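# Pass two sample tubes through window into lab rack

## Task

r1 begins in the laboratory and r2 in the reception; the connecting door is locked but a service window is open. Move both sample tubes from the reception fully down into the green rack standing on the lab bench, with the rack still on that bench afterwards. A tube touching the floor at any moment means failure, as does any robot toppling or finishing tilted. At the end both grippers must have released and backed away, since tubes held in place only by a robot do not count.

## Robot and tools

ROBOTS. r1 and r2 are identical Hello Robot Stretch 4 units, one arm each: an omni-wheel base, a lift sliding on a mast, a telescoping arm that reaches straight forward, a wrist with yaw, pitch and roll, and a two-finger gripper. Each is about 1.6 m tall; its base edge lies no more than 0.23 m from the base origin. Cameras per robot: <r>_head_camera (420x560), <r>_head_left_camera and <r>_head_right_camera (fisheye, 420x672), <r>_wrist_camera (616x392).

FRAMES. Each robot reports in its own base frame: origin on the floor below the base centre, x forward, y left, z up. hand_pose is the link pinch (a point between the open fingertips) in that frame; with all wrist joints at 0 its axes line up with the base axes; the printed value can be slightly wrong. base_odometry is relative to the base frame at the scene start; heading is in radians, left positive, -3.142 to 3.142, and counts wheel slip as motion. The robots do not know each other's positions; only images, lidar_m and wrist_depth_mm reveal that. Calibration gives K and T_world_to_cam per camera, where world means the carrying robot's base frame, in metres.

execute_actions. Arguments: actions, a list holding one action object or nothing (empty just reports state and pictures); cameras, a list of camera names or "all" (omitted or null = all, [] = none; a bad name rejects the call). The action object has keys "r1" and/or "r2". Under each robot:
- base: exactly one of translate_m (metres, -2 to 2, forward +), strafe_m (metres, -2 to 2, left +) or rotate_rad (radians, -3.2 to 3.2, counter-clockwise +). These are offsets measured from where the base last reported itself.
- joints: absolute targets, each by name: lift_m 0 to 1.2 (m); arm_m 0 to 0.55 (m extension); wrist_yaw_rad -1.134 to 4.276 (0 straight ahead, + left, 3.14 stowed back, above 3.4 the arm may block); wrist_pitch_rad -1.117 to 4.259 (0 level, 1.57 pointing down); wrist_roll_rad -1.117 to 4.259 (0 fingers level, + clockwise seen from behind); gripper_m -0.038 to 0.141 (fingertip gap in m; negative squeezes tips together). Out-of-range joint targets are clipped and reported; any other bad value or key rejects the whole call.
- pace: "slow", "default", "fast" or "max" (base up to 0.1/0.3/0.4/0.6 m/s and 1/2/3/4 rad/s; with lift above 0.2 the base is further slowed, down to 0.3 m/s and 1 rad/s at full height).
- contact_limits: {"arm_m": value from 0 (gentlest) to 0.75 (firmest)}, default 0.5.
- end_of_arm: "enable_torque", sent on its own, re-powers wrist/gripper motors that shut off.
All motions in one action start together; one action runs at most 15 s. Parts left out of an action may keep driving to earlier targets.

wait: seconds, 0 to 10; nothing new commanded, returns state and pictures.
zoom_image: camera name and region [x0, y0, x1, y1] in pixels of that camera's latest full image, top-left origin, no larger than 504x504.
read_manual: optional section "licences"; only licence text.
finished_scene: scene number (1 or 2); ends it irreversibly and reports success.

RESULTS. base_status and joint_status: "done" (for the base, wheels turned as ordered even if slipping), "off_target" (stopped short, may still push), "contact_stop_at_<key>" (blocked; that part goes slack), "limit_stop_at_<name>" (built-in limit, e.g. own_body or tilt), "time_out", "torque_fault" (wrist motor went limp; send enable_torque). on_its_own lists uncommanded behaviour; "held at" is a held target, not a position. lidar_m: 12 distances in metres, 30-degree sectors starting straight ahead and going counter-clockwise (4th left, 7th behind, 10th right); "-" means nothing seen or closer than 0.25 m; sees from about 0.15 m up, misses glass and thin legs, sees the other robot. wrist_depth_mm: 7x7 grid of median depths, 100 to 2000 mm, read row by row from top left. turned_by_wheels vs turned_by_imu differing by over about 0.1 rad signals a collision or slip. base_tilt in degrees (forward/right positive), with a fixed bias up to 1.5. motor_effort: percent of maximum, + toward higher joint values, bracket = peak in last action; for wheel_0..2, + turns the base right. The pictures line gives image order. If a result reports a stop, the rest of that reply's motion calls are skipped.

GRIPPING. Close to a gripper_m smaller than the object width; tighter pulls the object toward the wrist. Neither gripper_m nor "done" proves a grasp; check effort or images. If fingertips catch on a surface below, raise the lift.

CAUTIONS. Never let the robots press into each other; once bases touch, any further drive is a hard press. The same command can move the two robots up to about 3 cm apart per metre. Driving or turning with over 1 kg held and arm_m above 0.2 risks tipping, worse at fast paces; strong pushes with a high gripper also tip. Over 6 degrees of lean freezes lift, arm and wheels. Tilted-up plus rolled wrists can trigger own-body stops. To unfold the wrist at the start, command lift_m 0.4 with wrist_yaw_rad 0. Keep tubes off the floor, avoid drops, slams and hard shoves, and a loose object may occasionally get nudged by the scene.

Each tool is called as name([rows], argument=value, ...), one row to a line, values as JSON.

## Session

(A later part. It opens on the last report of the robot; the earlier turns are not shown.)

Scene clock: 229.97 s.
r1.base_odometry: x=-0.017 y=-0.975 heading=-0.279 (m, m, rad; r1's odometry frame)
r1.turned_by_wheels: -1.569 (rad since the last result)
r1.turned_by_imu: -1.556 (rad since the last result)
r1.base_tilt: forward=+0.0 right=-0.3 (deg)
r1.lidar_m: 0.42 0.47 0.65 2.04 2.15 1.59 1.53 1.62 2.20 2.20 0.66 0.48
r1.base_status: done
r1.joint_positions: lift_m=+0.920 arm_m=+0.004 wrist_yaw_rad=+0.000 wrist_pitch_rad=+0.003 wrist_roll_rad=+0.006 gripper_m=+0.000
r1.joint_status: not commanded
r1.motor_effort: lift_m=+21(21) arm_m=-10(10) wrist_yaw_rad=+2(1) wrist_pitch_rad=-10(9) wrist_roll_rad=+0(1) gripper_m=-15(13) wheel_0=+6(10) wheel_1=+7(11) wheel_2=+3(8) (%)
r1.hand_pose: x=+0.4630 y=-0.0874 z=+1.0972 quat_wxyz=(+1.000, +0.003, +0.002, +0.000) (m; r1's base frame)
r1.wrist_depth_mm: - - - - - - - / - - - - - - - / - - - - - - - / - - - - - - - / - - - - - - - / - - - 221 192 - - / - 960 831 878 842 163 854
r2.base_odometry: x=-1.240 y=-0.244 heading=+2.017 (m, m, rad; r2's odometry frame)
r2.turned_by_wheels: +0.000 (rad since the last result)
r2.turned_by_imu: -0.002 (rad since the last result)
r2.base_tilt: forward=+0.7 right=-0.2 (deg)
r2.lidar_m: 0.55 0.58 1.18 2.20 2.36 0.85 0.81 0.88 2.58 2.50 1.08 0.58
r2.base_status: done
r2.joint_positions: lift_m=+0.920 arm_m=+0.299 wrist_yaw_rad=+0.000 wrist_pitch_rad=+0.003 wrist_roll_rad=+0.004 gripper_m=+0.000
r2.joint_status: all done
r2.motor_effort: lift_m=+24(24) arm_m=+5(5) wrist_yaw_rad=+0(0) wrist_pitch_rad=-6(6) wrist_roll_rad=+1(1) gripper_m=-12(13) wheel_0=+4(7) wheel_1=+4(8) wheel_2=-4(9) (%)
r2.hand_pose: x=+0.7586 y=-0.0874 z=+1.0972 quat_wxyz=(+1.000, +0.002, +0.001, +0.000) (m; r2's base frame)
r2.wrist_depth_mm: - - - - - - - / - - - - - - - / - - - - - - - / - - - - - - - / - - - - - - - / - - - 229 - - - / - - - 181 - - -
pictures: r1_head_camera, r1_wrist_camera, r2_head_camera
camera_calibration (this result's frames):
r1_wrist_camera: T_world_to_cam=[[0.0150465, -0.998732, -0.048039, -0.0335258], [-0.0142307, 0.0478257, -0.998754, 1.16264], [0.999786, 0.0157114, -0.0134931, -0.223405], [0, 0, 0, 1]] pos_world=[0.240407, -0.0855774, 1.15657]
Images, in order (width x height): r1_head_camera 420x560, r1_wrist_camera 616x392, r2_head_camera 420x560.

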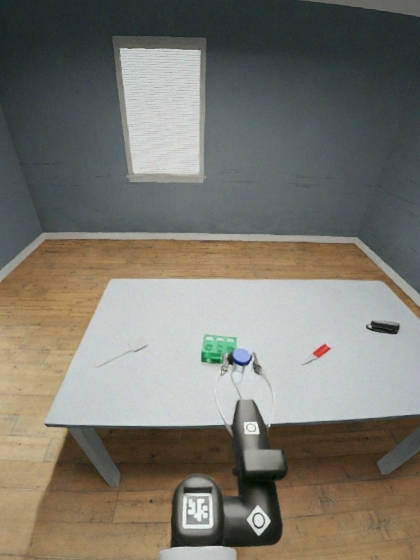

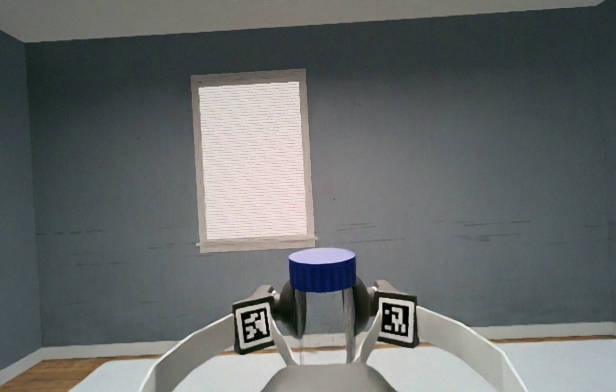

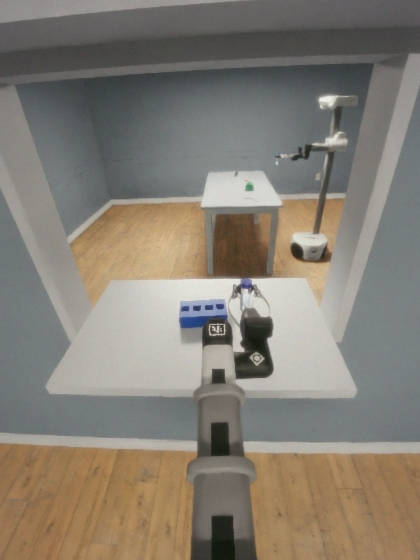

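execute_actions([
  {"r1":{"base":{"strafe_m":0.038},"joints":{"arm_m":0.32,"lift_m":0.76},"pace":"slow"},"r2":{"base":{"strafe_m":0.072},"joints":{"arm_m":0.445,"lift_m":0.92},"pace":"slow"}},
], cameras=[])

execute_actions([
  {"r2":{"joints":{"lift_m":0.83},"pace":"slow"}},
], cameras=["r1_head_camera","r1_head_left_camera","r1_wrist_camera","r2_head_camera"])

zoom_image(camera="r1_head_camera", region=[170, 290, 290, 390])

zoom_image(camera="r1_head_left_camera", region=[100, 250, 300, 450])

zoom_image(camera="r2_head_camera", region=[160, 260, 300, 360])

Scene clock: 248.00 s.
r1.base_odometry: x=-0.006 y=-0.939 heading=-0.278 (m, m, rad; r1's odometry frame)
r1.turned_by_wheels: +0.000 (rad since the last result)
r1.turned_by_imu: -0.001 (rad since the last result)
r1.base_tilt: forward=+0.1 right=-0.5 (deg)
r1.lidar_m: 0.43 0.46 1.95 2.04 2.09 1.62 1.54 1.61 2.20 2.25 0.64 0.45
r1.base_status: done
r1.joint_positions: lift_m=+0.760 arm_m=+0.318 wrist_yaw_rad=+0.000 wrist_pitch_rad=+0.003 wrist_roll_rad=+0.006 gripper_m=+0.000
r1.joint_status: all done
r1.motor_effort: lift_m=+16(22) arm_m=+10(9) wrist_yaw_rad=+1(1) wrist_pitch_rad=-9(10) wrist_roll_rad=+2(2) gripper_m=-12(11) wheel_0=-4(8) wheel_1=+9(12) wheel_2=+0(2) (%)
r1.hand_pose: x=+0.7776 y=-0.0874 z=+0.9376 quat_wxyz=(+1.000, +0.003, +0.001, +0.000) (m; r1's base frame)
r1.wrist_depth_mm: - - - - - - - / - - - - - - - / - - - - - - - / - - - - - - - / - - - - - - - / - - - 221 192 - - / 585 564 488 512 496 163 504
r2.base_odometry: x=-1.304 y=-0.275 heading=+2.017 (m, m, rad; r2's odometry frame)
r2.turned_by_wheels: +0.000 (rad since the last result)
r2.turned_by_imu: -0.002 (rad since the last result)
r2.base_tilt: forward=+0.9 right=-0.2 (deg)
r2.lidar_m: 0.54 0.57 1.19 2.14 2.25 3.19 0.82 0.88 2.67 2.57 1.06 0.58
r2.base_status: done
r2.joint_positions: lift_m=+0.920 arm_m=+0.444 wrist_yaw_rad=+0.000 wrist_pitch_rad=+0.003 wrist_roll_rad=+0.004 gripper_m=+0.000
r2.joint_status: all done
r2.motor_effort: lift_m=+24(24) arm_m=+5(4) wrist_yaw_rad=+0(1) wrist_pitch_rad=-6(5) wrist_roll_rad=+1(1) gripper_m=-10(14) wheel_0=-5(7) wheel_1=+6(9) wheel_2=+0(3) (%)
r2.hand_pose: x=+0.9036 y=-0.0874 z=+1.0972 quat_wxyz=(+1.000, +0.002, +0.001, +0.000) (m; r2's base frame)
r2.wrist_depth_mm: - - - - - - - / - - - - - - - / - - - - - - - / - - - - - - - / - - - - - - - / - - - 228 1863 - - / - - - 180 - - -
pictures: none
No camera images: the call's "cameras" was empty. Leave "cameras" out to get every camera's image.

Scene clock: 249.63 s.
r1.base_odometry: x=-0.006 y=-0.939 heading=-0.278 (m, m, rad; r1's odometry frame)
r1.turned_by_wheels: +0.000 (rad since the last result)
r1.turned_by_imu: +0.000 (rad since the last result)
r1.base_tilt: forward=-0.1 right=-0.4 (deg)
r1.lidar_m: 0.43 0.47 1.92 2.03 2.06 1.58 1.54 1.61 2.18 2.25 0.64 0.47
r1.base_status: not commanded
r1.joint_positions: lift_m=+0.760 arm_m=+0.318 wrist_yaw_rad=+0.000 wrist_pitch_rad=+0.003 wrist_roll_rad=+0.006 gripper_m=+0.000
r1.joint_status: not commanded
r1.motor_effort: lift_m=+16(16) arm_m=+10(10) wrist_yaw_rad=+1(1) wrist_pitch_rad=-9(9) wrist_roll_rad=+1(1) gripper_m=-13(13) wheel_0=-4(3) wheel_1=+9(9) wheel_2=+0(0) (%)
r1.hand_pose: x=+0.7776 y=-0.0874 z=+0.9376 quat_wxyz=(+1.000, +0.003, +0.001, +0.000) (m; r1's base frame)
r1.wrist_depth_mm: - - - - - - - / - - - - - - - / - - - - - - - / - - - - - - - / - - - - - - - / - - - 221 191 - - / 591 569 488 512 496 163 504
r2.base_odometry: x=-1.304 y=-0.275 heading=+2.017 (m, m, rad; r2's odometry frame)
r2.turned_by_wheels: +0.000 (rad since the last result)
r2.turned_by_imu: +0.000 (rad since the last result)
r2.base_tilt: forward=+0.8 right=-0.1 (deg)
r2.lidar_m: 0.55 0.58 1.16 2.14 2.25 3.19 0.81 0.89 2.65 2.58 1.10 0.57
r2.base_status: not commanded
r2.joint_positions: lift_m=+0.830 arm_m=+0.444 wrist_yaw_rad=+0.000 wrist_pitch_rad=+0.003 wrist_roll_rad=+0.004 gripper_m=+0.000
r2.joint_status: all done
r2.motor_effort: lift_m=+15(22) arm_m=+5(5) wrist_yaw_rad=+0(0) wrist_pitch_rad=-6(6) wrist_roll_rad=+0(1) gripper_m=-15(13) wheel_0=-5(5) wheel_1=+6(6) wheel_2=+0(0) (%)
r2.hand_pose: x=+0.9036 y=-0.0874 z=+1.0079 quat_wxyz=(+1.000, +0.002, +0.001, +0.000) (m; r2's base frame)
r2.wrist_depth_mm: - - - - - - - / - - - - - - - / - - - - - - - / - - - - - - - / - - - - - - - / - - - 228 1863 - - / 459 430 418 181 413 421 -
pictures: r1_head_camera, r1_head_left_camera, r1_wrist_camera, r2_head_camera
camera_calibration (this result's frames):
r1_wrist_camera: T_world_to_cam=[[0.0150508, -0.998732, -0.048038, -0.0459296], [-0.0141643, 0.0478257, -0.998755, 1.00768], [0.999786, 0.0157125, -0.0134265, -0.540148], [0, 0, 0, 1]] pos_world=[0.554997, -0.0855773, 0.996967]
Images, in order (width x height): r1_head_camera 420x560, r1_head_left_camera 420x672, r1_wrist_camera 616x392, r2_head_camera 420x560.

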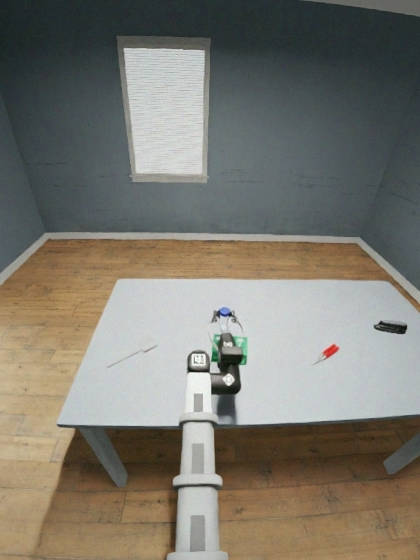

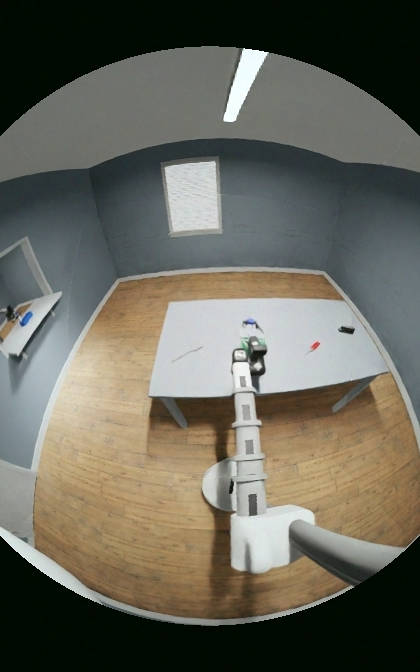

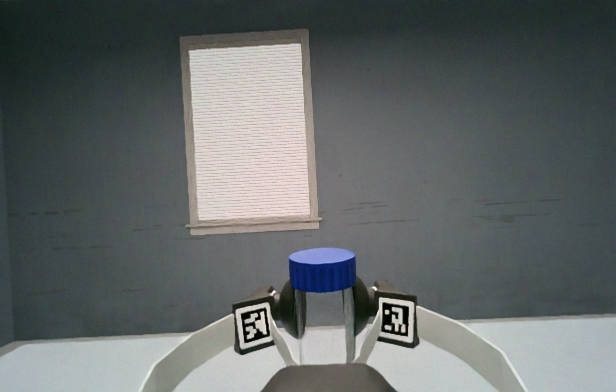

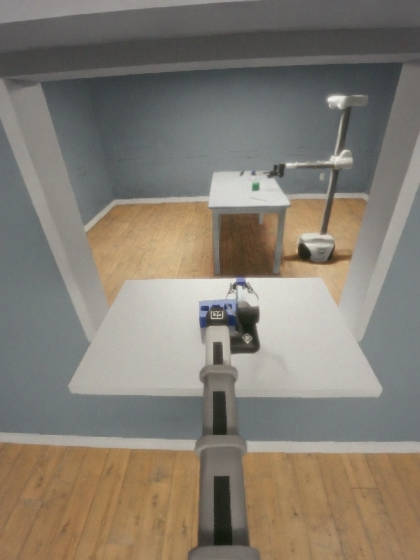

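Region (170, 290, 290, 390) of r1_head_camera's 420x560 image, scaled by 4.200, with more detail than that image has.

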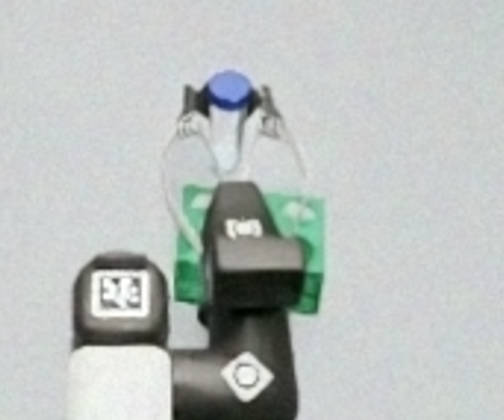

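Region (100, 250, 300, 450) of r1_head_left_camera's 420x672 image, scaled by 2.520, with more detail than that image has.

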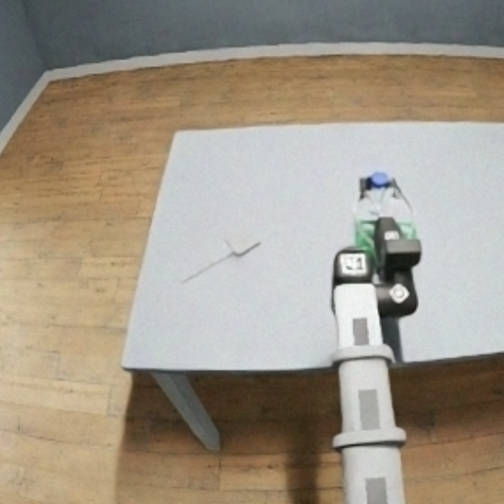

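Region (160, 260, 300, 360) of r2_head_camera's 420x560 image, scaled by 3.600, with more detail than that image has; it fills the top 360 rows of this view, and the rest is white.

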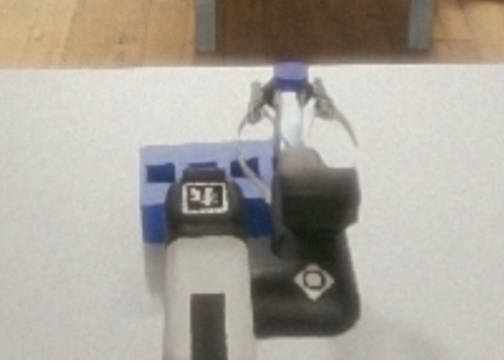

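execute_actions([
  {"r1":{"base":{"strafe_m":0.019},"joints":{"arm_m":0.308,"lift_m":0.735},"pace":"slow"},"r2":{"joints":{"lift_m":0.80},"pace":"slow"}},
], cameras=["r1_head_camera","r2_head_camera","r2_wrist_camera"])

zoom_image(camera="r1_head_camera", region=[180, 300, 270, 370])

zoom_image(camera="r2_head_camera", region=[190, 270, 290, 340])

Scene clock: 257.53 s.
r1.base_odometry: x=-0.001 y=-0.921 heading=-0.278 (m, m, rad; r1's odometry frame)
r1.turned_by_wheels: +0.000 (rad since the last result)
r1.turned_by_imu: -0.001 (rad since the last result)
r1.base_tilt: forward=-0.1 right=-0.5 (deg)
r1.lidar_m: 0.43 0.45 1.88 2.01 2.05 1.59 1.50 1.57 2.18 2.28 0.68 0.46
r1.base_status: done
r1.joint_positions: lift_m=+0.735 arm_m=+0.310 wrist_yaw_rad=+0.000 wrist_pitch_rad=+0.003 wrist_roll_rad=+0.006 gripper_m=+0.000
r1.joint_status: all done
r1.motor_effort: lift_m=+16(15) arm_m=-10(12) wrist_yaw_rad=+2(0) wrist_pitch_rad=-9(10) wrist_roll_rad=-1(2) gripper_m=-14(13) wheel_0=-5(10) wheel_1=+8(12) wheel_2=+0(1) (%)
r1.hand_pose: x=+0.7692 y=-0.0874 z=+0.9126 quat_wxyz=(+1.000, +0.003, +0.001, +0.000) (m; r1's base frame)
r1.wrist_depth_mm: - - - - - - - / - - - - - - - / - - - - - - - / - - - - - - - / - - - - - - - / - - - 221 191 668 647 / 530 504 436 455 442 163 449
r2.base_odometry: x=-1.304 y=-0.275 heading=+2.017 (m, m, rad; r2's odometry frame)
r2.turned_by_wheels: +0.000 (rad since the last result)
r2.turned_by_imu: -0.001 (rad since the last result)
r2.base_tilt: forward=+0.9 right=-0.2 (deg)
r2.lidar_m: 0.55 0.60 1.16 2.12 2.26 3.17 0.82 0.87 2.67 2.59 1.06 0.56
r2.base_status: not commanded
r2.joint_positions: lift_m=+0.800 arm_m=+0.444 wrist_yaw_rad=+0.000 wrist_pitch_rad=+0.003 wrist_roll_rad=+0.004 gripper_m=+0.000
r2.joint_status: all done
r2.motor_effort: lift_m=+15(16) arm_m=+5(5) wrist_yaw_rad=+0(0) wrist_pitch_rad=-4(5) wrist_roll_rad=+1(1) gripper_m=-13(13) wheel_0=-5(5) wheel_1=+6(6) wheel_2=+0(0) (%)
r2.hand_pose: x=+0.9036 y=-0.0874 z=+0.9779 quat_wxyz=(+1.000, +0.002, +0.001, +0.000) (m; r2's base frame)
r2.wrist_depth_mm: - - - - - - - / - - - - - - - / - - - - - - - / - - - - - - - / - - - - - - - / - - - 229 1921 - - / 384 364 236 180 347 359 377
pictures: r1_head_camera, r2_head_camera, r2_wrist_camera
camera_calibration (this result's frames):
r2_wrist_camera: T_world_to_cam=[[0.00488803, -0.999863, -0.0158284, -0.0765824], [0.00795388, 0.015867, -0.999842, 1.03206], [0.999956, 0.00476136, 0.00803035, -0.686795], [0, 0, 0, 1]] pos_world=[0.678931, -0.0896775, 1.0362]
Images, in order (width x height): r1_head_camera 420x560, r2_head_camera 420x560, r2_wrist_camera 616x392.

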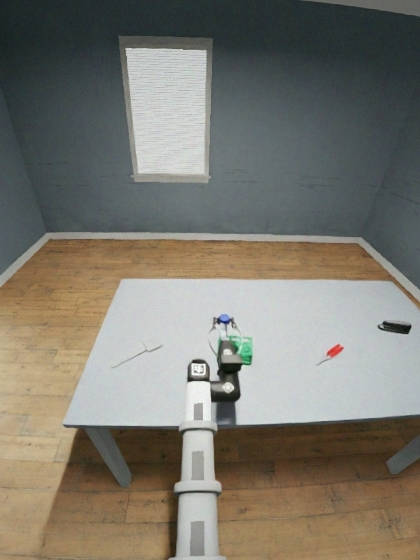

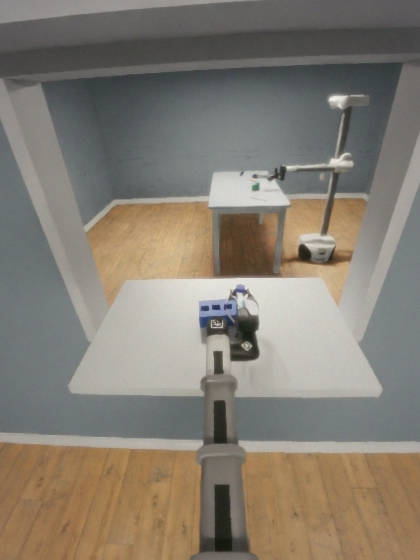

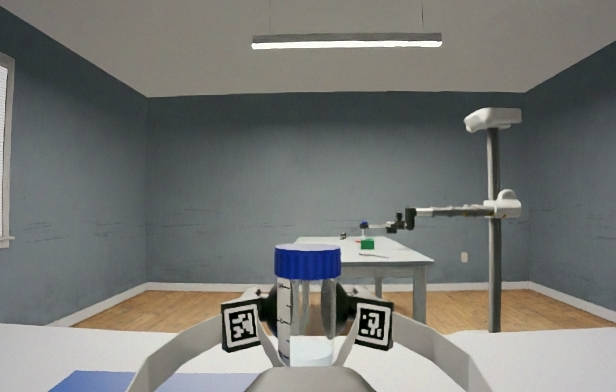

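Region (180, 300, 270, 370) of r1_head_camera's 420x560 image, scaled by 5.600, with more detail than that image has.

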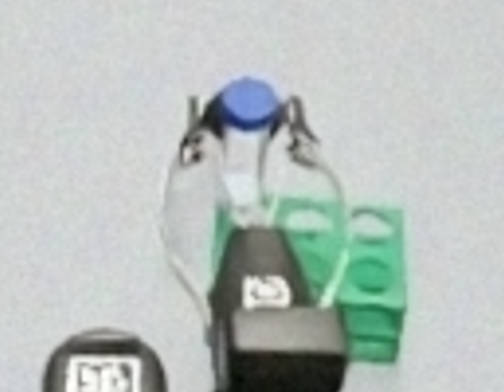

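Region (190, 270, 290, 340) of r2_head_camera's 420x560 image, scaled by 5.040, with more detail than that image has; it fills the top 353 rows of this view, and the rest is white.

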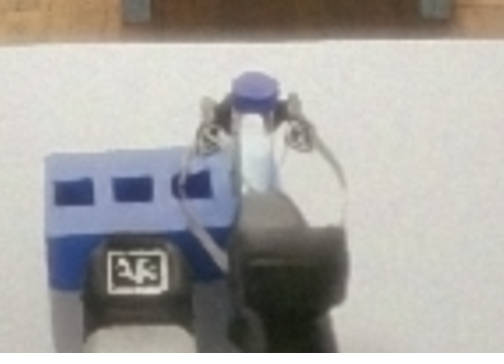

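execute_actions([
  {"r1":{"joints":{"lift_m":0.71},"pace":"slow"},"r2":{"joints":{"lift_m":0.778},"pace":"slow"}},
], cameras=["r1_head_camera","r2_wrist_camera"])

zoom_image(camera="r1_head_camera", region=[180, 300, 270, 370])

Scene clock: 261.93 s.
r1.base_odometry: x=-0.001 y=-0.921 heading=-0.278 (m, m, rad; r1's odometry frame)
r1.turned_by_wheels: +0.000 (rad since the last result)
r1.turned_by_imu: -0.001 (rad since the last result)
r1.base_tilt: forward=-0.1 right=-0.2 (deg)
r1.lidar_m: 0.43 0.48 1.93 2.01 2.05 1.59 1.53 1.59 2.21 2.27 0.68 0.45
r1.base_status: not commanded
r1.joint_positions: lift_m=+0.710 arm_m=+0.310 wrist_yaw_rad=+0.000 wrist_pitch_rad=+0.002 wrist_roll_rad=+0.006 gripper_m=+0.000
r1.joint_status: all done
r1.motor_effort: lift_m=+16(15) arm_m=-10(10) wrist_yaw_rad=+2(2) wrist_pitch_rad=-7(10) wrist_roll_rad=+1(0) gripper_m=-14(14) wheel_0=-5(5) wheel_1=+8(8) wheel_2=+0(0) (%)
r1.hand_pose: x=+0.7691 y=-0.0875 z=+0.8878 quat_wxyz=(+1.000, +0.003, +0.001, +0.000) (m; r1's base frame)
r1.wrist_depth_mm: - - - - - - - / - - - - - - - / - - - - - - - / - - - - - - - / - - - - - - - / - - 615 221 191 591 569 / 459 452 384 421 389 163 397
r2.base_odometry: x=-1.304 y=-0.275 heading=+2.017 (m, m, rad; r2's odometry frame)
r2.turned_by_wheels: +0.000 (rad since the last result)
r2.turned_by_imu: -0.001 (rad since the last result)
r2.base_tilt: forward=+0.7 right=-0.2 (deg)
r2.lidar_m: 0.56 0.58 1.15 2.14 2.26 3.16 0.81 0.86 2.66 2.58 1.08 0.58
r2.base_status: not commanded
r2.joint_positions: lift_m=+0.778 arm_m=+0.444 wrist_yaw_rad=+0.000 wrist_pitch_rad=+0.000 wrist_roll_rad=+0.004 gripper_m=+0.000
r2.joint_status: all done
r2.motor_effort: lift_m=+15(15) arm_m=+4(5) wrist_yaw_rad=+1(0) wrist_pitch_rad=+0(5) wrist_roll_rad=+1(1) gripper_m=-10(13) wheel_0=-5(5) wheel_1=+6(6) wheel_2=+0(0) (%)
r2.hand_pose: x=+0.9036 y=-0.0874 z=+0.9566 quat_wxyz=(+1.000, +0.002, +0.000, +0.000) (m; r2's base frame)
r2.wrist_depth_mm: - - - - - - - / - - - - - - - / - - - - - - - / - - - - - - - / - - - - - - - / - - - 228 1921 - - / 215 202 206 181 304 315 332
pictures: r1_head_camera, r2_wrist_camera
camera_calibration (this result's frames):
r2_wrist_camera: T_world_to_cam=[[0.00492126, -0.999863, -0.0158184, -0.0769595], [0.0100814, 0.0158674, -0.999823, 1.00881], [0.999937, 0.00476091, 0.0101581, -0.688655], [0, 0, 0, 1]] pos_world=[0.67882, -0.0896775, 1.01441]
Images, in order (width x height): r1_head_camera 420x560, r2_wrist_camera 616x392.

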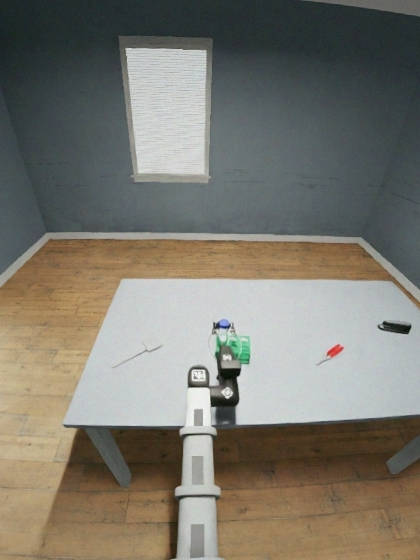

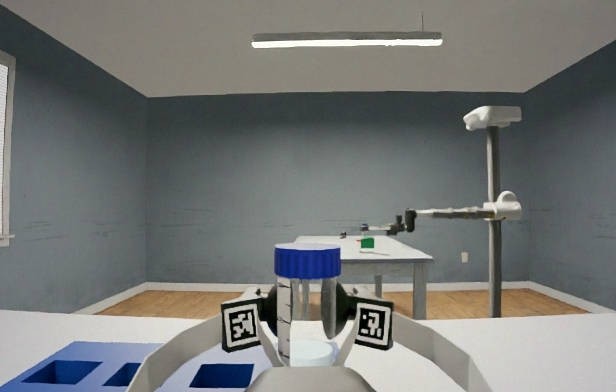

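Region (180, 300, 270, 370) of r1_head_camera's 420x560 image, scaled by 5.600, with more detail than that image has.

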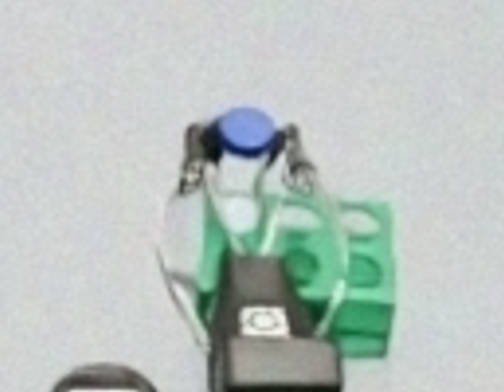

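execute_actions([
  {"r1":{"joints":{"lift_m":0.685},"pace":"slow"},"r2":{"joints":{"gripper_m":0.07},"pace":"slow"}},
], cameras=["r1_head_camera","r2_wrist_camera","r1_wrist_camera"])

zoom_image(camera="r1_head_camera", region=[180, 300, 270, 370])

Scene clock: 267.87 s.
r1.base_odometry: x=-0.001 y=-0.921 heading=-0.278 (m, m, rad; r1's odometry frame)
r1.turned_by_wheels: +0.000 (rad since the last result)
r1.turned_by_imu: -0.001 (rad since the last result)
r1.base_tilt: forward=-0.1 right=-0.4 (deg)
r1.lidar_m: 0.43 0.44 1.93 2.01 2.07 1.64 1.52 1.61 2.21 2.28 0.66 0.47
r1.base_status: not commanded
r1.joint_positions: lift_m=+0.685 arm_m=+0.310 wrist_yaw_rad=+0.000 wrist_pitch_rad=+0.001 wrist_roll_rad=+0.006 gripper_m=+0.000
r1.joint_status: all done
r1.motor_effort: lift_m=+16(21) arm_m=-10(10) wrist_yaw_rad=+2(2) wrist_pitch_rad=-5(8) wrist_roll_rad=+0(1) gripper_m=-13(12) wheel_0=-5(5) wheel_1=+8(8) wheel_2=+0(0) (%)
r1.hand_pose: x=+0.7691 y=-0.0875 z=+0.8630 quat_wxyz=(+1.000, +0.003, +0.001, +0.000) (m; r1's base frame)
r1.wrist_depth_mm: - - - - - - - / - - - - - - - / - - - - - - - / - - - - - - - / - - - - - - - / 634 603 530 220 193 512 496 / 404 389 332 229 223 163 345
r2.base_odometry: x=-1.304 y=-0.275 heading=+2.017 (m, m, rad; r2's odometry frame)
r2.turned_by_wheels: +0.000 (rad since the last result)
r2.turned_by_imu: -0.002 (rad since the last result)
r2.base_tilt: forward=+0.9 right=-0.2 (deg)
r2.lidar_m: 0.55 0.59 1.19 2.13 2.25 3.17 0.82 0.87 2.67 2.57 1.07 0.56
r2.base_status: not commanded
r2.joint_positions: lift_m=+0.778 arm_m=+0.444 wrist_yaw_rad=+0.000 wrist_pitch_rad=+0.002 wrist_roll_rad=+0.004 gripper_m=+0.070
r2.joint_status: all done
r2.motor_effort: lift_m=+15(15) arm_m=+5(5) wrist_yaw_rad=+0(0) wrist_pitch_rad=-3(3) wrist_roll_rad=-1(0) gripper_m=+1(9) wheel_0=-5(5) wheel_1=+5(6) wheel_2=+0(0) (%)
r2.hand_pose: x=+0.9036 y=-0.0874 z=+0.9561 quat_wxyz=(+1.000, +0.002, +0.001, +0.000) (m; r2's base frame)
r2.wrist_depth_mm: - - - - - - - / - - - - - - - / - - - - - - - / - - - - - - - / - - - - - - - / - - 212 - 211 - - / 211 205 209 149 320 312 327
pictures: r1_head_camera, r1_wrist_camera, r2_wrist_camera
camera_calibration (this result's frames):
r1_wrist_camera: T_world_to_cam=[[0.0148428, -0.998736, -0.0480156, -0.0493225], [-0.0126678, 0.0478293, -0.998775, 0.931989], [0.99981, 0.0154328, -0.0119419, -0.53398], [0, 0, 0, 1]] pos_world=[0.546417, -0.0855957, 0.922102]
r2_wrist_camera: T_world_to_cam=[[0.00489818, -0.999863, -0.0158245, -0.0769401], [0.00874137, 0.0158669, -0.999836, 1.00961], [0.99995, 0.00475905, 0.00881789, -0.687381], [0, 0, 0, 1]] pos_world=[0.678898, -0.0896776, 1.01429]
Images, in order (width x height): r1_head_camera 420x560, r1_wrist_camera 616x392, r2_wrist_camera 616x392.

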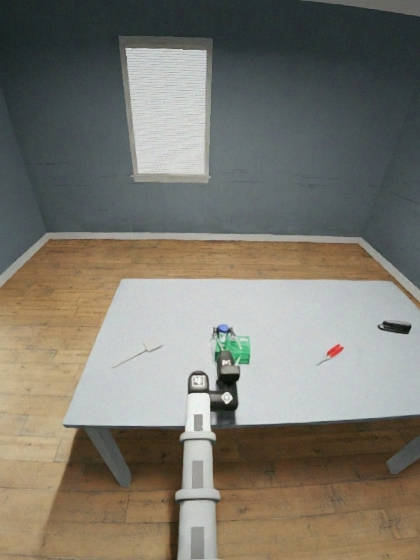

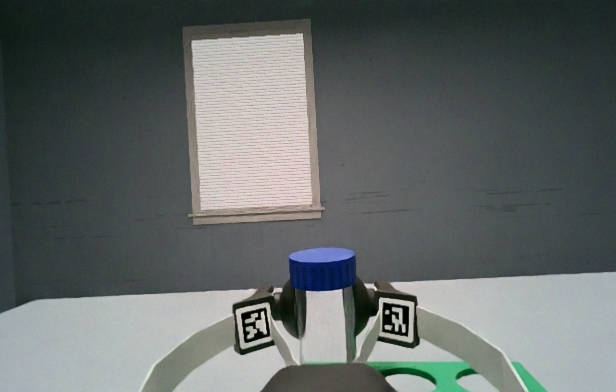

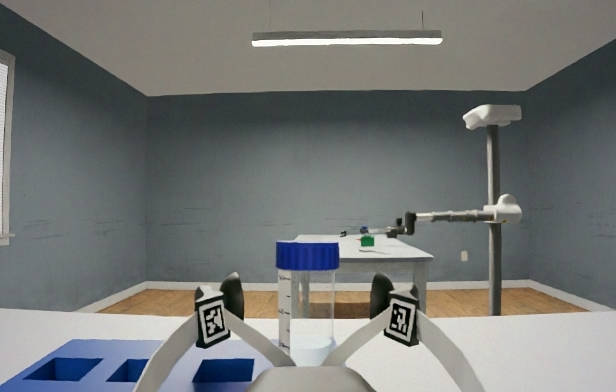

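Region (180, 300, 270, 370) of r1_head_camera's 420x560 image, scaled by 5.600, with more detail than that image has.

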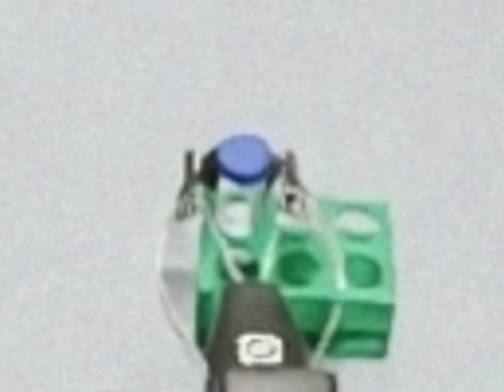

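execute_actions([
  {"r1":{"joints":{"lift_m":0.672},"pace":"slow"},"r2":{"base":{"translate_m":-0.2},"joints":{"arm_m":0.0,"lift_m":0.8}}},
], cameras=[])

execute_actions([
  {"r1":{"joints":{"gripper_m":0.06},"pace":"slow"},"r2":{"base":{"strafe_m":-1.0}}},
], cameras=["r1_head_camera","r1_wrist_camera"])

Scene clock: 273.47 s.
r1.base_odometry: x=-0.001 y=-0.921 heading=-0.278 (m, m, rad; r1's odometry frame)
r1.turned_by_wheels: +0.000 (rad since the last result)
r1.turned_by_imu: -0.001 (rad since the last result)
r1.base_tilt: forward=-0.3 right=-0.5 (deg)
r1.lidar_m: 0.44 0.44 1.92 2.01 2.04 1.59 1.53 1.60 2.16 2.26 0.66 0.46
r1.base_status: not commanded
r1.joint_positions: lift_m=+0.672 arm_m=+0.310 wrist_yaw_rad=+0.000 wrist_pitch_rad=-0.006 wrist_roll_rad=+0.006 gripper_m=+0.000
r1.joint_status: all done
r1.motor_effort: lift_m=+13(20) arm_m=-10(10) wrist_yaw_rad=+1(2) wrist_pitch_rad=+16(16) wrist_roll_rad=+2(0) gripper_m=-13(14) wheel_0=-5(5) wheel_1=+8(8) wheel_2=+0(0) (%)
r1.hand_pose: x=+0.7691 y=-0.0874 z=+0.8523 quat_wxyz=(+1.000, +0.003, -0.003, +0.000) (m; r1's base frame)
r1.wrist_depth_mm: - - - - - - - / - - - - - - - / - - - - - - - / - - - - - - - / - - - - - - - / 621 585 517 219 192 496 480 / 392 377 322 224 211 163 330
r2.base_odometry: x=-1.218 y=-0.455 heading=+2.017 (m, m, rad; r2's odometry frame)
r2.turned_by_wheels: -0.001 (rad since the last result)
r2.turned_by_imu: -0.001 (rad since the last result)
r2.base_tilt: forward=+0.9 right=+0.0 (deg)
r2.lidar_m: 0.74 0.80 1.48 2.15 2.24 0.66 0.62 0.67 2.65 2.56 1.37 0.78
r2.base_status: done
r2.joint_positions: lift_m=+0.800 arm_m=+0.001 wrist_yaw_rad=+0.000 wrist_pitch_rad=+0.002 wrist_roll_rad=+0.004 gripper_m=+0.070
r2.joint_status: all done
r2.motor_effort: lift_m=+25(26) arm_m=-5(5) wrist_yaw_rad=+0(1) wrist_pitch_rad=-6(5) wrist_roll_rad=+0(2) gripper_m=-2(0) wheel_0=-3(8) wheel_1=-5(10) wheel_2=+2(11) (%)
r2.hand_pose: x=+0.4602 y=-0.0875 z=+0.9772 quat_wxyz=(+1.000, +0.002, +0.001, +0.000) (m; r2's base frame)
r2.wrist_depth_mm: 778 - - - - 788 759 / 798 - - - - 809 750 / 788 - - - - 798 750 / 768 - - - - 820 741 / 778 - - - - 809 732 / 574 597 212 603 211 574 741 / 768 768 759 148 741 741 732
pictures: none
No camera images: the call's "cameras" was empty. Leave "cameras" out to get every camera's image.

Scene clock: 278.13 s.
r1.base_odometry: x=-0.001 y=-0.921 heading=-0.278 (m, m, rad; r1's odometry frame)
r1.turned_by_wheels: +0.000 (rad since the last result)
r1.turned_by_imu: -0.001 (rad since the last result)
r1.base_tilt: forward=-0.1 right=-0.4 (deg)
r1.lidar_m: 0.44 0.46 1.90 2.02 2.06 1.62 1.53 1.60 2.17 2.29 0.64 0.46
r1.base_status: not commanded
r1.joint_positions: lift_m=+0.672 arm_m=+0.310 wrist_yaw_rad=+0.000 wrist_pitch_rad=+0.002 wrist_roll_rad=+0.006 gripper_m=+0.060
r1.joint_status: all done
r1.motor_effort: lift_m=+16(16) arm_m=-10(10) wrist_yaw_rad=+1(1) wrist_pitch_rad=-6(16) wrist_roll_rad=-1(1) gripper_m=-1(14) wheel_0=-5(5) wheel_1=+8(8) wheel_2=+0(0) (%)
r1.hand_pose: x=+0.7691 y=-0.0874 z=+0.8499 quat_wxyz=(+1.000, +0.003, +0.001, +0.000) (m; r1's base frame)
r1.wrist_depth_mm: - - - - - - - / - - - - - - - / - - - - - - - / - - - - - - - / - - - - - - - / 580 554 224 496 202 462 445 / 370 359 307 161 193 173 314
r2.base_odometry: x=-0.316 y=-0.024 heading=+2.017 (m, m, rad; r2's odometry frame)
r2.turned_by_wheels: +0.000 (rad since the last result)
r2.turned_by_imu: -0.005 (rad since the last result)
r2.base_tilt: forward=+0.8 right=-0.2 (deg)
r2.lidar_m: 0.94 0.92 1.08 3.14 0.92 0.79 1.88 2.19 1.62 1.55 1.31 0.98
r2.base_status: done
r2.joint_positions: lift_m=+0.800 arm_m=+0.001 wrist_yaw_rad=+0.000 wrist_pitch_rad=+0.002 wrist_roll_rad=+0.004 gripper_m=+0.070
r2.joint_status: not commanded
r2.motor_effort: lift_m=+24(25) arm_m=-4(4) wrist_yaw_rad=+0(0) wrist_pitch_rad=-6(5) wrist_roll_rad=+2(2) gripper_m=+0(2) wheel_0=+1(10) wheel_1=-2(12) wheel_2=+0(5) (%)
r2.hand_pose: x=+0.4602 y=-0.0874 z=+0.9772 quat_wxyz=(+1.000, +0.002, +0.001, +0.000) (m; r2's base frame)
r2.wrist_depth_mm: 741 741 741 723 723 723 699 / 741 750 741 723 723 715 699 / 741 750 732 723 715 723 691 / 750 741 732 723 715 715 691 / 732 741 732 723 715 715 683 / 732 723 211 715 211 707 683 / 741 715 715 149 707 668 676
pictures: r1_head_camera, r1_wrist_camera
camera_calibration (this result's frames):
r1_wrist_camera: T_world_to_cam=[[0.0150135, -0.998733, -0.0480222, -0.0500227], [-0.0131089, 0.0478269, -0.99877, 0.919208], [0.999801, 0.0156245, -0.0123742, -0.533721], [0, 0, 0, 1]] pos_world=[0.546416, -0.0855831, 0.909071]
Images, in order (width x height): r1_head_camera 420x560, r1_wrist_camera 616x392.

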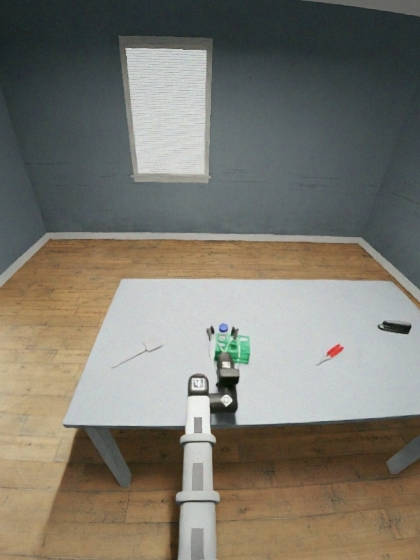

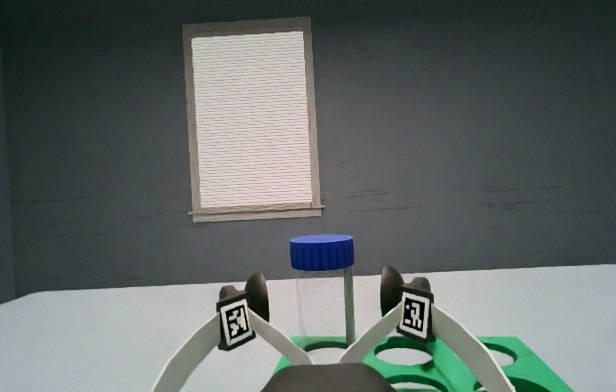

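execute_actions([
  {"r1":{"joints":{"lift_m":0.79,"arm_m":0.31}}},
], cameras=[])

execute_actions([
  {"r1":{"base":{"rotate_rad":1.57},"joints":{"arm_m":0.01}}},
], cameras=[])

execute_actions([
  {"r1":{"base":{"translate_m":0.93}}},
], cameras=[])

execute_actions([
  {"r1":{"base":{"strafe_m":-0.9}}},
], cameras=[])

execute_actions([
  {"r1":{"base":{"translate_m":0.3},"joints":{"arm_m":0.2}}},
], cameras=["r1_head_camera","r1_wrist_camera"])

Scene clock: 286.07 s.
r1.base_odometry: x=-0.001 y=-0.921 heading=-0.278 (m, m, rad; r1's odometry frame)
r1.turned_by_wheels: +0.000 (rad since the last result)
r1.turned_by_imu: -0.001 (rad since the last result)
r1.base_tilt: forward=-0.1 right=-0.5 (deg)
r1.lidar_m: 0.45 0.45 1.94 2.01 2.08 1.60 1.53 1.59 2.22 2.28 0.67 0.46
r1.base_status: not commanded
r1.joint_positions: lift_m=+0.790 arm_m=+0.310 wrist_yaw_rad=+0.000 wrist_pitch_rad=+0.002 wrist_roll_rad=+0.006 gripper_m=+0.060
r1.joint_status: all done
r1.motor_effort: lift_m=+21(14) arm_m=+2(8) wrist_yaw_rad=+1(1) wrist_pitch_rad=-7(7) wrist_roll_rad=-1(0) gripper_m=-3(3) wheel_0=-5(5) wheel_1=+8(8) wheel_2=+0(0) (%)
r1.hand_pose: x=+0.7691 y=-0.0874 z=+0.9674 quat_wxyz=(+1.000, +0.003, +0.001, +0.000) (m; r1's base frame)
r1.wrist_depth_mm: - - - - - - - / - - - - - - - / - - - - - - - / - - - - - - - / - - - - - - - / - - 224 - 202 - - / - 654 564 161 564 517 569
r2.base_odometry: x=-0.316 y=-0.024 heading=+2.017 (m, m, rad; r2's odometry frame)
r2.turned_by_wheels: +0.000 (rad since the last result)
r2.turned_by_imu: -0.001 (rad since the last result)
r2.base_tilt: forward=+0.9 right=-0.2 (deg)
r2.lidar_m: 0.90 0.93 1.03 3.14 0.92 0.77 1.89 2.21 1.63 1.54 1.26 0.97
r2.base_status: not commanded
r2.joint_positions: lift_m=+0.800 arm_m=+0.001 wrist_yaw_rad=+0.000 wrist_pitch_rad=+0.002 wrist_roll_rad=+0.004 gripper_m=+0.070
r2.joint_status: not commanded
r2.motor_effort: lift_m=+24(24) arm_m=-4(4) wrist_yaw_rad=+0(0) wrist_pitch_rad=-6(4) wrist_roll_rad=+1(1) gripper_m=-4(4) wheel_0=+1(1) wheel_1=-2(1) wheel_2=+0(0) (%)
r2.hand_pose: x=+0.4602 y=-0.0874 z=+0.9772 quat_wxyz=(+1.000, +0.002, +0.001, +0.000) (m; r2's base frame)
r2.wrist_depth_mm: 750 741 741 732 723 723 699 / 750 741 732 732 723 723 691 / 750 741 723 723 723 715 691 / 732 732 732 732 723 707 691 / 741 732 723 707 723 715 683 / 732 732 211 715 211 707 683 / 732 732 723 148 699 668 676
pictures: none
No camera images: the call's "cameras" was empty. Leave "cameras" out to get every camera's image.

Scene clock: 288.13 s.
r1.base_odometry: x=-0.001 y=-0.921 heading=+1.291 (m, m, rad; r1's odometry frame)
r1.turned_by_wheels: +1.569 (rad since the last result)
r1.turned_by_imu: +1.555 (rad since the last result)
r1.base_tilt: forward=+0.0 right=-0.3 (deg)
r1.lidar_m: 2.02 2.07 1.60 1.53 1.58 2.19 2.29 0.66 0.45 0.44 0.46 1.93
r1.base_status: done
r1.joint_positions: lift_m=+0.790 arm_m=+0.012 wrist_yaw_rad=+0.000 wrist_pitch_rad=+0.003 wrist_roll_rad=+0.006 gripper_m=+0.060
r1.joint_status: all done
r1.motor_effort: lift_m=+21(21) arm_m=-10(7) wrist_yaw_rad=+0(1) wrist_pitch_rad=-9(9) wrist_roll_rad=+1(0) gripper_m=-3(3) wheel_0=-4(10) wheel_1=-8(12) wheel_2=-3(9) (%)
r1.hand_pose: x=+0.4712 y=-0.0874 z=+0.9673 quat_wxyz=(+1.000, +0.003, +0.001, +0.000) (m; r1's base frame)
r1.wrist_depth_mm: 1863 1808 1808 1808 1808 1863 1756 / 1808 1808 1756 1808 1808 - - / 1808 1808 1863 1863 1756 - - / 1808 1808 1863 1756 1756 - - / 1808 1863 1756 1808 1808 1808 1808 / 1863 1808 224 1808 203 1756 1756 / 1863 1808 1756 161 1756 1808 1808
r2.base_odometry: x=-0.316 y=-0.024 heading=+2.017 (m, m, rad; r2's odometry frame)
r2.turned_by_wheels: +0.000 (rad since the last result)
r2.turned_by_imu: -0.001 (rad since the last result)
r2.base_tilt: forward=+1.0 right=-0.2 (deg)
r2.lidar_m: 0.91 0.91 1.08 3.16 0.90 0.78 1.87 2.20 1.61 1.57 1.28 0.98
r2.base_status: not commanded
r2.joint_positions: lift_m=+0.800 arm_m=+0.001 wrist_yaw_rad=+0.000 wrist_pitch_rad=+0.002 wrist_roll_rad=+0.004 gripper_m=+0.070
r2.joint_status: not commanded
r2.motor_effort: lift_m=+24(24) arm_m=-4(4) wrist_yaw_rad=+1(0) wrist_pitch_rad=-6(5) wrist_roll_rad=-1(1) gripper_m=-4(4) wheel_0=+1(1) wheel_1=-2(2) wheel_2=+0(0) (%)
r2.hand_pose: x=+0.4602 y=-0.0874 z=+0.9772 quat_wxyz=(+1.000, +0.002, +0.001, +0.000) (m; r2's base frame)
r2.wrist_depth_mm: 750 741 732 723 723 723 699 / 741 750 741 723 723 723 691 / 750 750 732 732 707 715 691 / 741 741 732 723 707 707 683 / 741 732 715 715 715 707 676 / 723 732 212 707 211 715 676 / 732 723 723 149 699 668 683
pictures: none
No camera images: the call's "cameras" was empty. Leave "cameras" out to get every camera's image.

Scene clock: 292.73 s.
r1.base_odometry: x=+0.255 y=-0.027 heading=+1.292 (m, m, rad; r1's odometry frame)
r1.turned_by_wheels: +0.001 (rad since the last result)
r1.turned_by_imu: -0.004 (rad since the last result)
r1.base_tilt: forward=-0.1 right=-0.3 (deg)
r1.lidar_m: 1.06 1.14 1.53 1.54 1.60 2.18 1.89 0.69 0.74 3.19 1.27 1.08
r1.base_status: done
r1.joint_positions: lift_m=+0.790 arm_m=+0.012 wrist_yaw_rad=+0.000 wrist_pitch_rad=+0.003 wrist_roll_rad=+0.006 gripper_m=+0.060
r1.joint_status: not commanded
r1.motor_effort: lift_m=+21(21) arm_m=-9(10) wrist_yaw_rad=+0(1) wrist_pitch_rad=-8(8) wrist_roll_rad=+1(1) gripper_m=-2(5) wheel_0=+4(8) wheel_1=+8(11) wheel_2=-1(13) (%)
r1.hand_pose: x=+0.4711 y=-0.0874 z=+0.9673 quat_wxyz=(+1.000, +0.003, +0.001, +0.000) (m; r1's base frame)
r1.wrist_depth_mm: 854 878 878 866 866 866 - / 866 878 866 866 854 878 - / 854 866 854 866 866 854 - / 854 866 866 854 866 866 - / 854 878 866 866 854 854 854 / 854 866 224 866 202 854 854 / 854 878 878 162 866 866 854
r2.base_odometry: x=-0.316 y=-0.024 heading=+2.017 (m, m, rad; r2's odometry frame)
r2.turned_by_wheels: +0.000 (rad since the last result)
r2.turned_by_imu: -0.001 (rad since the last result)
r2.base_tilt: forward=+0.9 right=+0.0 (deg)
r2.lidar_m: 0.93 0.93 1.09 3.14 0.93 0.78 1.89 2.19 1.63 1.54 1.26 0.99
r2.base_status: not commanded
r2.joint_positions: lift_m=+0.800 arm_m=+0.001 wrist_yaw_rad=+0.000 wrist_pitch_rad=+0.002 wrist_roll_rad=+0.004 gripper_m=+0.070
r2.joint_status: not commanded
r2.motor_effort: lift_m=+24(24) arm_m=-5(4) wrist_yaw_rad=-1(0) wrist_pitch_rad=-6(4) wrist_roll_rad=+1(0) gripper_m=-4(1) wheel_0=+1(1) wheel_1=-2(1) wheel_2=+0(0) (%)
r2.hand_pose: x=+0.4602 y=-0.0874 z=+0.9772 quat_wxyz=(+1.000, +0.002, +0.001, +0.000) (m; r2's base frame)
r2.wrist_depth_mm: 741 741 741 732 723 723 691 / 750 741 732 732 732 707 691 / 741 732 732 723 715 707 691 / 750 723 732 723 715 707 691 / 732 741 715 715 723 707 676 / 732 723 211 715 212 699 676 / 741 723 723 148 707 668 683
pictures: none
No camera images: the call's "cameras" was empty. Leave "cameras" out to get every camera's image.

Scene clock: 297.07 s.
r1.base_odometry: x=+1.120 y=-0.275 heading=+1.291 (m, m, rad; r1's odometry frame)
r1.turned_by_wheels: +0.000 (rad since the last result)
r1.turned_by_imu: -0.001 (rad since the last result)
r1.base_tilt: forward=-0.2 right=-0.4 (deg)
r1.lidar_m: 0.86 0.92 1.58 2.43 2.55 0.52 0.47 0.51 2.38 2.29 1.62 0.90
r1.base_status: done
r1.joint_positions: lift_m=+0.790 arm_m=+0.012 wrist_yaw_rad=+0.000 wrist_pitch_rad=+0.003 wrist_roll_rad=+0.006 gripper_m=+0.060
r1.joint_status: not commanded
r1.motor_effort: lift_m=+21(21) arm_m=-10(10) wrist_yaw_rad=+1(0) wrist_pitch_rad=-7(9) wrist_roll_rad=+1(0) gripper_m=-4(2) wheel_0=+2(14) wheel_1=-6(14) wheel_2=+0(1) (%)
r1.hand_pose: x=+0.4711 y=-0.0874 z=+0.9673 quat_wxyz=(+1.000, +0.003, +0.001, +0.000) (m; r1's base frame)
r1.wrist_depth_mm: 878 878 - - - - 854 / 904 878 - - - - 854 / 891 878 - - - - 866 / 891 891 - - - - 854 / 891 891 1160 891 878 917 854 / 891 732 224 668 202 866 854 / 878 891 866 161 866 878 866
r2.base_odometry: x=-0.316 y=-0.024 heading=+2.017 (m, m, rad; r2's odometry frame)
r2.turned_by_wheels: +0.000 (rad since the last result)
r2.turned_by_imu: -0.001 (rad since the last result)
r2.base_tilt: forward=+1.1 right=+0.0 (deg)
r2.lidar_m: 0.93 0.93 1.05 3.14 0.90 0.78 1.92 2.20 1.62 1.55 1.27 0.98
r2.base_status: not commanded
r2.joint_positions: lift_m=+0.800 arm_m=+0.001 wrist_yaw_rad=+0.000 wrist_pitch_rad=+0.002 wrist_roll_rad=+0.004 gripper_m=+0.070
r2.joint_status: not commanded
r2.motor_effort: lift_m=+24(24) arm_m=-4(4) wrist_yaw_rad=+0(0) wrist_pitch_rad=-6(6) wrist_roll_rad=+1(1) gripper_m=-3(4) wheel_0=+1(1) wheel_1=-1(2) wheel_2=+0(0) (%)
r2.hand_pose: x=+0.4602 y=-0.0874 z=+0.9772 quat_wxyz=(+1.000, +0.002, +0.001, +0.000) (m; r2's base frame)
r2.wrist_depth_mm: 750 759 741 741 723 723 699 / 741 750 741 741 723 723 691 / 750 741 723 732 715 715 691 / 741 732 732 732 715 707 683 / 732 723 715 723 707 707 683 / 732 732 212 715 211 707 676 / 723 723 715 149 707 668 668
pictures: none
No camera images: the call's "cameras" was empty. Leave "cameras" out to get every camera's image.

Scene clock: 299.53 s.
r1.base_odometry: x=+1.203 y=+0.013 heading=+1.292 (m, m, rad; r1's odometry frame)
r1.turned_by_wheels: +0.001 (rad since the last result)
r1.turned_by_imu: -0.001 (rad since the last result)
r1.base_tilt: forward=-0.1 right=-0.4 (deg)
r1.lidar_m: 0.55 0.56 1.12 2.44 2.55 0.84 0.80 0.86 2.37 2.29 0.84 0.59
r1.base_status: done
r1.joint_positions: lift_m=+0.790 arm_m=+0.198 wrist_yaw_rad=+0.000 wrist_pitch_rad=+0.002 wrist_roll_rad=+0.006 gripper_m=+0.060
r1.joint_status: all done
r1.motor_effort: lift_m=+21(21) arm_m=+9(12) wrist_yaw_rad=+1(2) wrist_pitch_rad=-8(8) wrist_roll_rad=-1(1) gripper_m=-2(2) wheel_0=+3(10) wheel_1=+6(13) wheel_2=-2(12) (%)
r1.hand_pose: x=+0.6577 y=-0.0874 z=+0.9674 quat_wxyz=(+1.000, +0.003, +0.001, +0.000) (m; r1's base frame)
r1.wrist_depth_mm: - - - - - - - / 1430 - - - - - - / 1576 - - - - - - / 1499 - - - - - - / 1576 - - - - - - / 517 574 224 418 203 399 477 / 387 375 324 161 325 303 329
r2.base_odometry: x=-0.316 y=-0.024 heading=+2.017 (m, m, rad; r2's odometry frame)
r2.turned_by_wheels: +0.000 (rad since the last result)
r2.turned_by_imu: -0.001 (rad since the last result)
r2.base_tilt: forward=+0.9 right=-0.1 (deg)
r2.lidar_m: 0.92 0.92 1.06 3.14 0.92 0.75 1.84 2.19 1.60 1.56 1.26 0.96
r2.base_status: not commanded
r2.joint_positions: lift_m=+0.800 arm_m=+0.001 wrist_yaw_rad=+0.000 wrist_pitch_rad=+0.002 wrist_roll_rad=+0.004 gripper_m=+0.070
r2.joint_status: not commanded
r2.motor_effort: lift_m=+24(24) arm_m=-5(5) wrist_yaw_rad=+0(0) wrist_pitch_rad=-6(6) wrist_roll_rad=+0(0) gripper_m=-5(1) wheel_0=+1(1) wheel_1=-2(1) wheel_2=+0(0) (%)
r2.hand_pose: x=+0.4602 y=-0.0874 z=+0.9772 quat_wxyz=(+1.000, +0.002, +0.001, +0.000) (m; r2's base frame)
r2.wrist_depth_mm: 750 741 732 732 723 732 691 / 741 741 732 715 723 723 691 / 741 732 732 723 723 715 691 / 741 741 732 732 715 715 691 / 723 732 732 723 723 707 683 / 732 723 212 715 211 699 683 / 723 732 723 149 707 661 668
pictures: r1_head_camera, r1_wrist_camera
camera_calibration (this result's frames):
r1_wrist_camera: T_world_to_cam=[[0.0151758, -0.998731, -0.0480302, -0.042755], [-0.0136169, 0.0478248, -0.998763, 1.03537], [0.999792, 0.0158111, -0.0128738, -0.42037], [0, 0, 0, 1]] pos_world=[0.43503, -0.0855708, 1.02663]
Images, in order (width x height): r1_head_camera 420x560, r1_wrist_camera 616x392.

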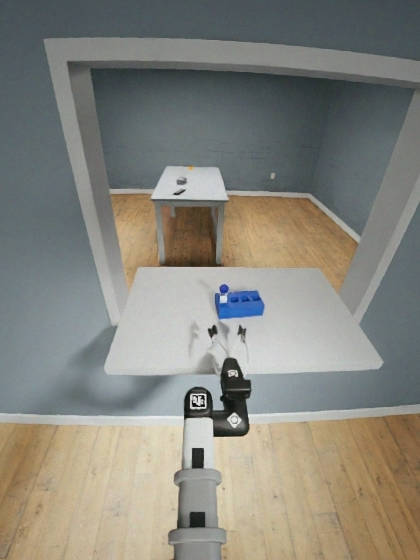

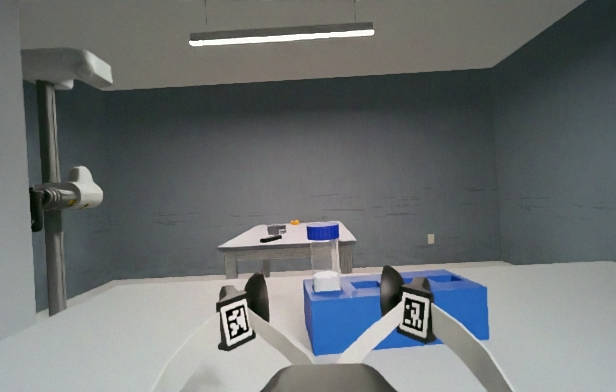

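execute_actions([
  {"r1":{"base":{"strafe_m":-0.004},"joints":{"arm_m":0.37},"pace":"slow"}},
], cameras=["r1_wrist_camera"])

Scene clock: 305.27 s.
r1.base_odometry: x=+1.206 y=+0.012 heading=+1.292 (m, m, rad; r1's odometry frame)
r1.turned_by_wheels: +0.000 (rad since the last result)
r1.turned_by_imu: -0.002 (rad since the last result)
r1.base_tilt: forward=+0.0 right=-0.3 (deg)
r1.lidar_m: 0.56 0.61 1.14 2.41 2.58 0.86 0.80 0.85 2.35 2.30 0.84 0.61
r1.base_status: done
r1.joint_positions: lift_m=+0.790 arm_m=+0.368 wrist_yaw_rad=+0.000 wrist_pitch_rad=+0.002 wrist_roll_rad=+0.006 gripper_m=+0.060
r1.joint_status: all done
r1.motor_effort: lift_m=+21(21) arm_m=+10(11) wrist_yaw_rad=+1(0) wrist_pitch_rad=-8(7) wrist_roll_rad=+0(3) gripper_m=-2(3) wheel_0=+6(8) wheel_1=-9(11) wheel_2=+0(1) (%)
r1.hand_pose: x=+0.8276 y=-0.0874 z=+0.9674 quat_wxyz=(+1.000, +0.003, +0.001, +0.000) (m; r1's base frame)
r1.wrist_depth_mm: - - - - - - - / 1464 - - - - - - / - - - - - - - / 1430 - - - - - - / - - - 1983 - - - / 1464 - 224 525 202 492 469 / 389 375 324 161 213 210 216
r2.base_odometry: x=-0.316 y=-0.024 heading=+2.017 (m, m, rad; r2's odometry frame)
r2.turned_by_wheels: +0.000 (rad since the last result)
r2.turned_by_imu: -0.002 (rad since the last result)
r2.base_tilt: forward=+0.9 right=-0.1 (deg)
r2.lidar_m: 0.93 0.91 1.05 3.15 0.90 0.78 1.90 2.21 1.62 1.56 1.25 0.99
r2.base_status: not commanded
r2.joint_positions: lift_m=+0.800 arm_m=+0.001 wrist_yaw_rad=+0.000 wrist_pitch_rad=+0.002 wrist_roll_rad=+0.004 gripper_m=+0.070
r2.joint_status: not commanded
r2.motor_effort: lift_m=+24(24) arm_m=-4(5) wrist_yaw_rad=+0(0) wrist_pitch_rad=-6(6) wrist_roll_rad=+0(1) gripper_m=-1(2) wheel_0=+1(1) wheel_1=-1(1) wheel_2=+0(0) (%)
r2.hand_pose: x=+0.4602 y=-0.0874 z=+0.9772 quat_wxyz=(+1.000, +0.002, +0.001, +0.000) (m; r2's base frame)
r2.wrist_depth_mm: 750 759 741 732 732 723 699 / 759 741 741 732 723 723 699 / 741 750 732 723 723 715 683 / 732 732 723 723 723 707 676 / 723 741 723 715 715 699 683 / 732 732 211 723 211 707 676 / 732 723 723 149 707 668 676
pictures: r1_wrist_camera
camera_calibration (this result's frames):
r1_wrist_camera: T_world_to_cam=[[0.015142, -0.998731, -0.0480303, -0.0453158], [-0.0136152, 0.0478254, -0.998763, 1.03769], [0.999793, 0.0157772, -0.0128737, -0.590282], [0, 0, 0, 1]] pos_world=[0.604975, -0.0855731, 1.02663]
Images, in order (width x height): r1_wrist_camera 616x392.

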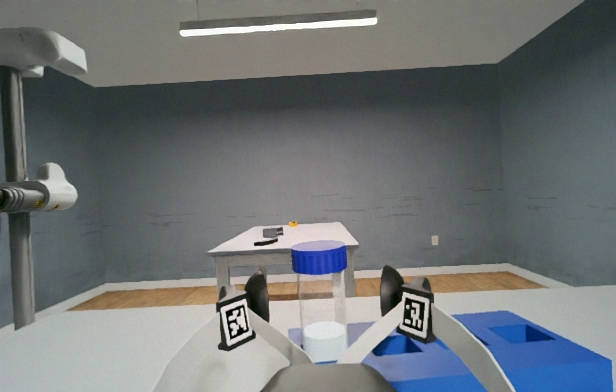

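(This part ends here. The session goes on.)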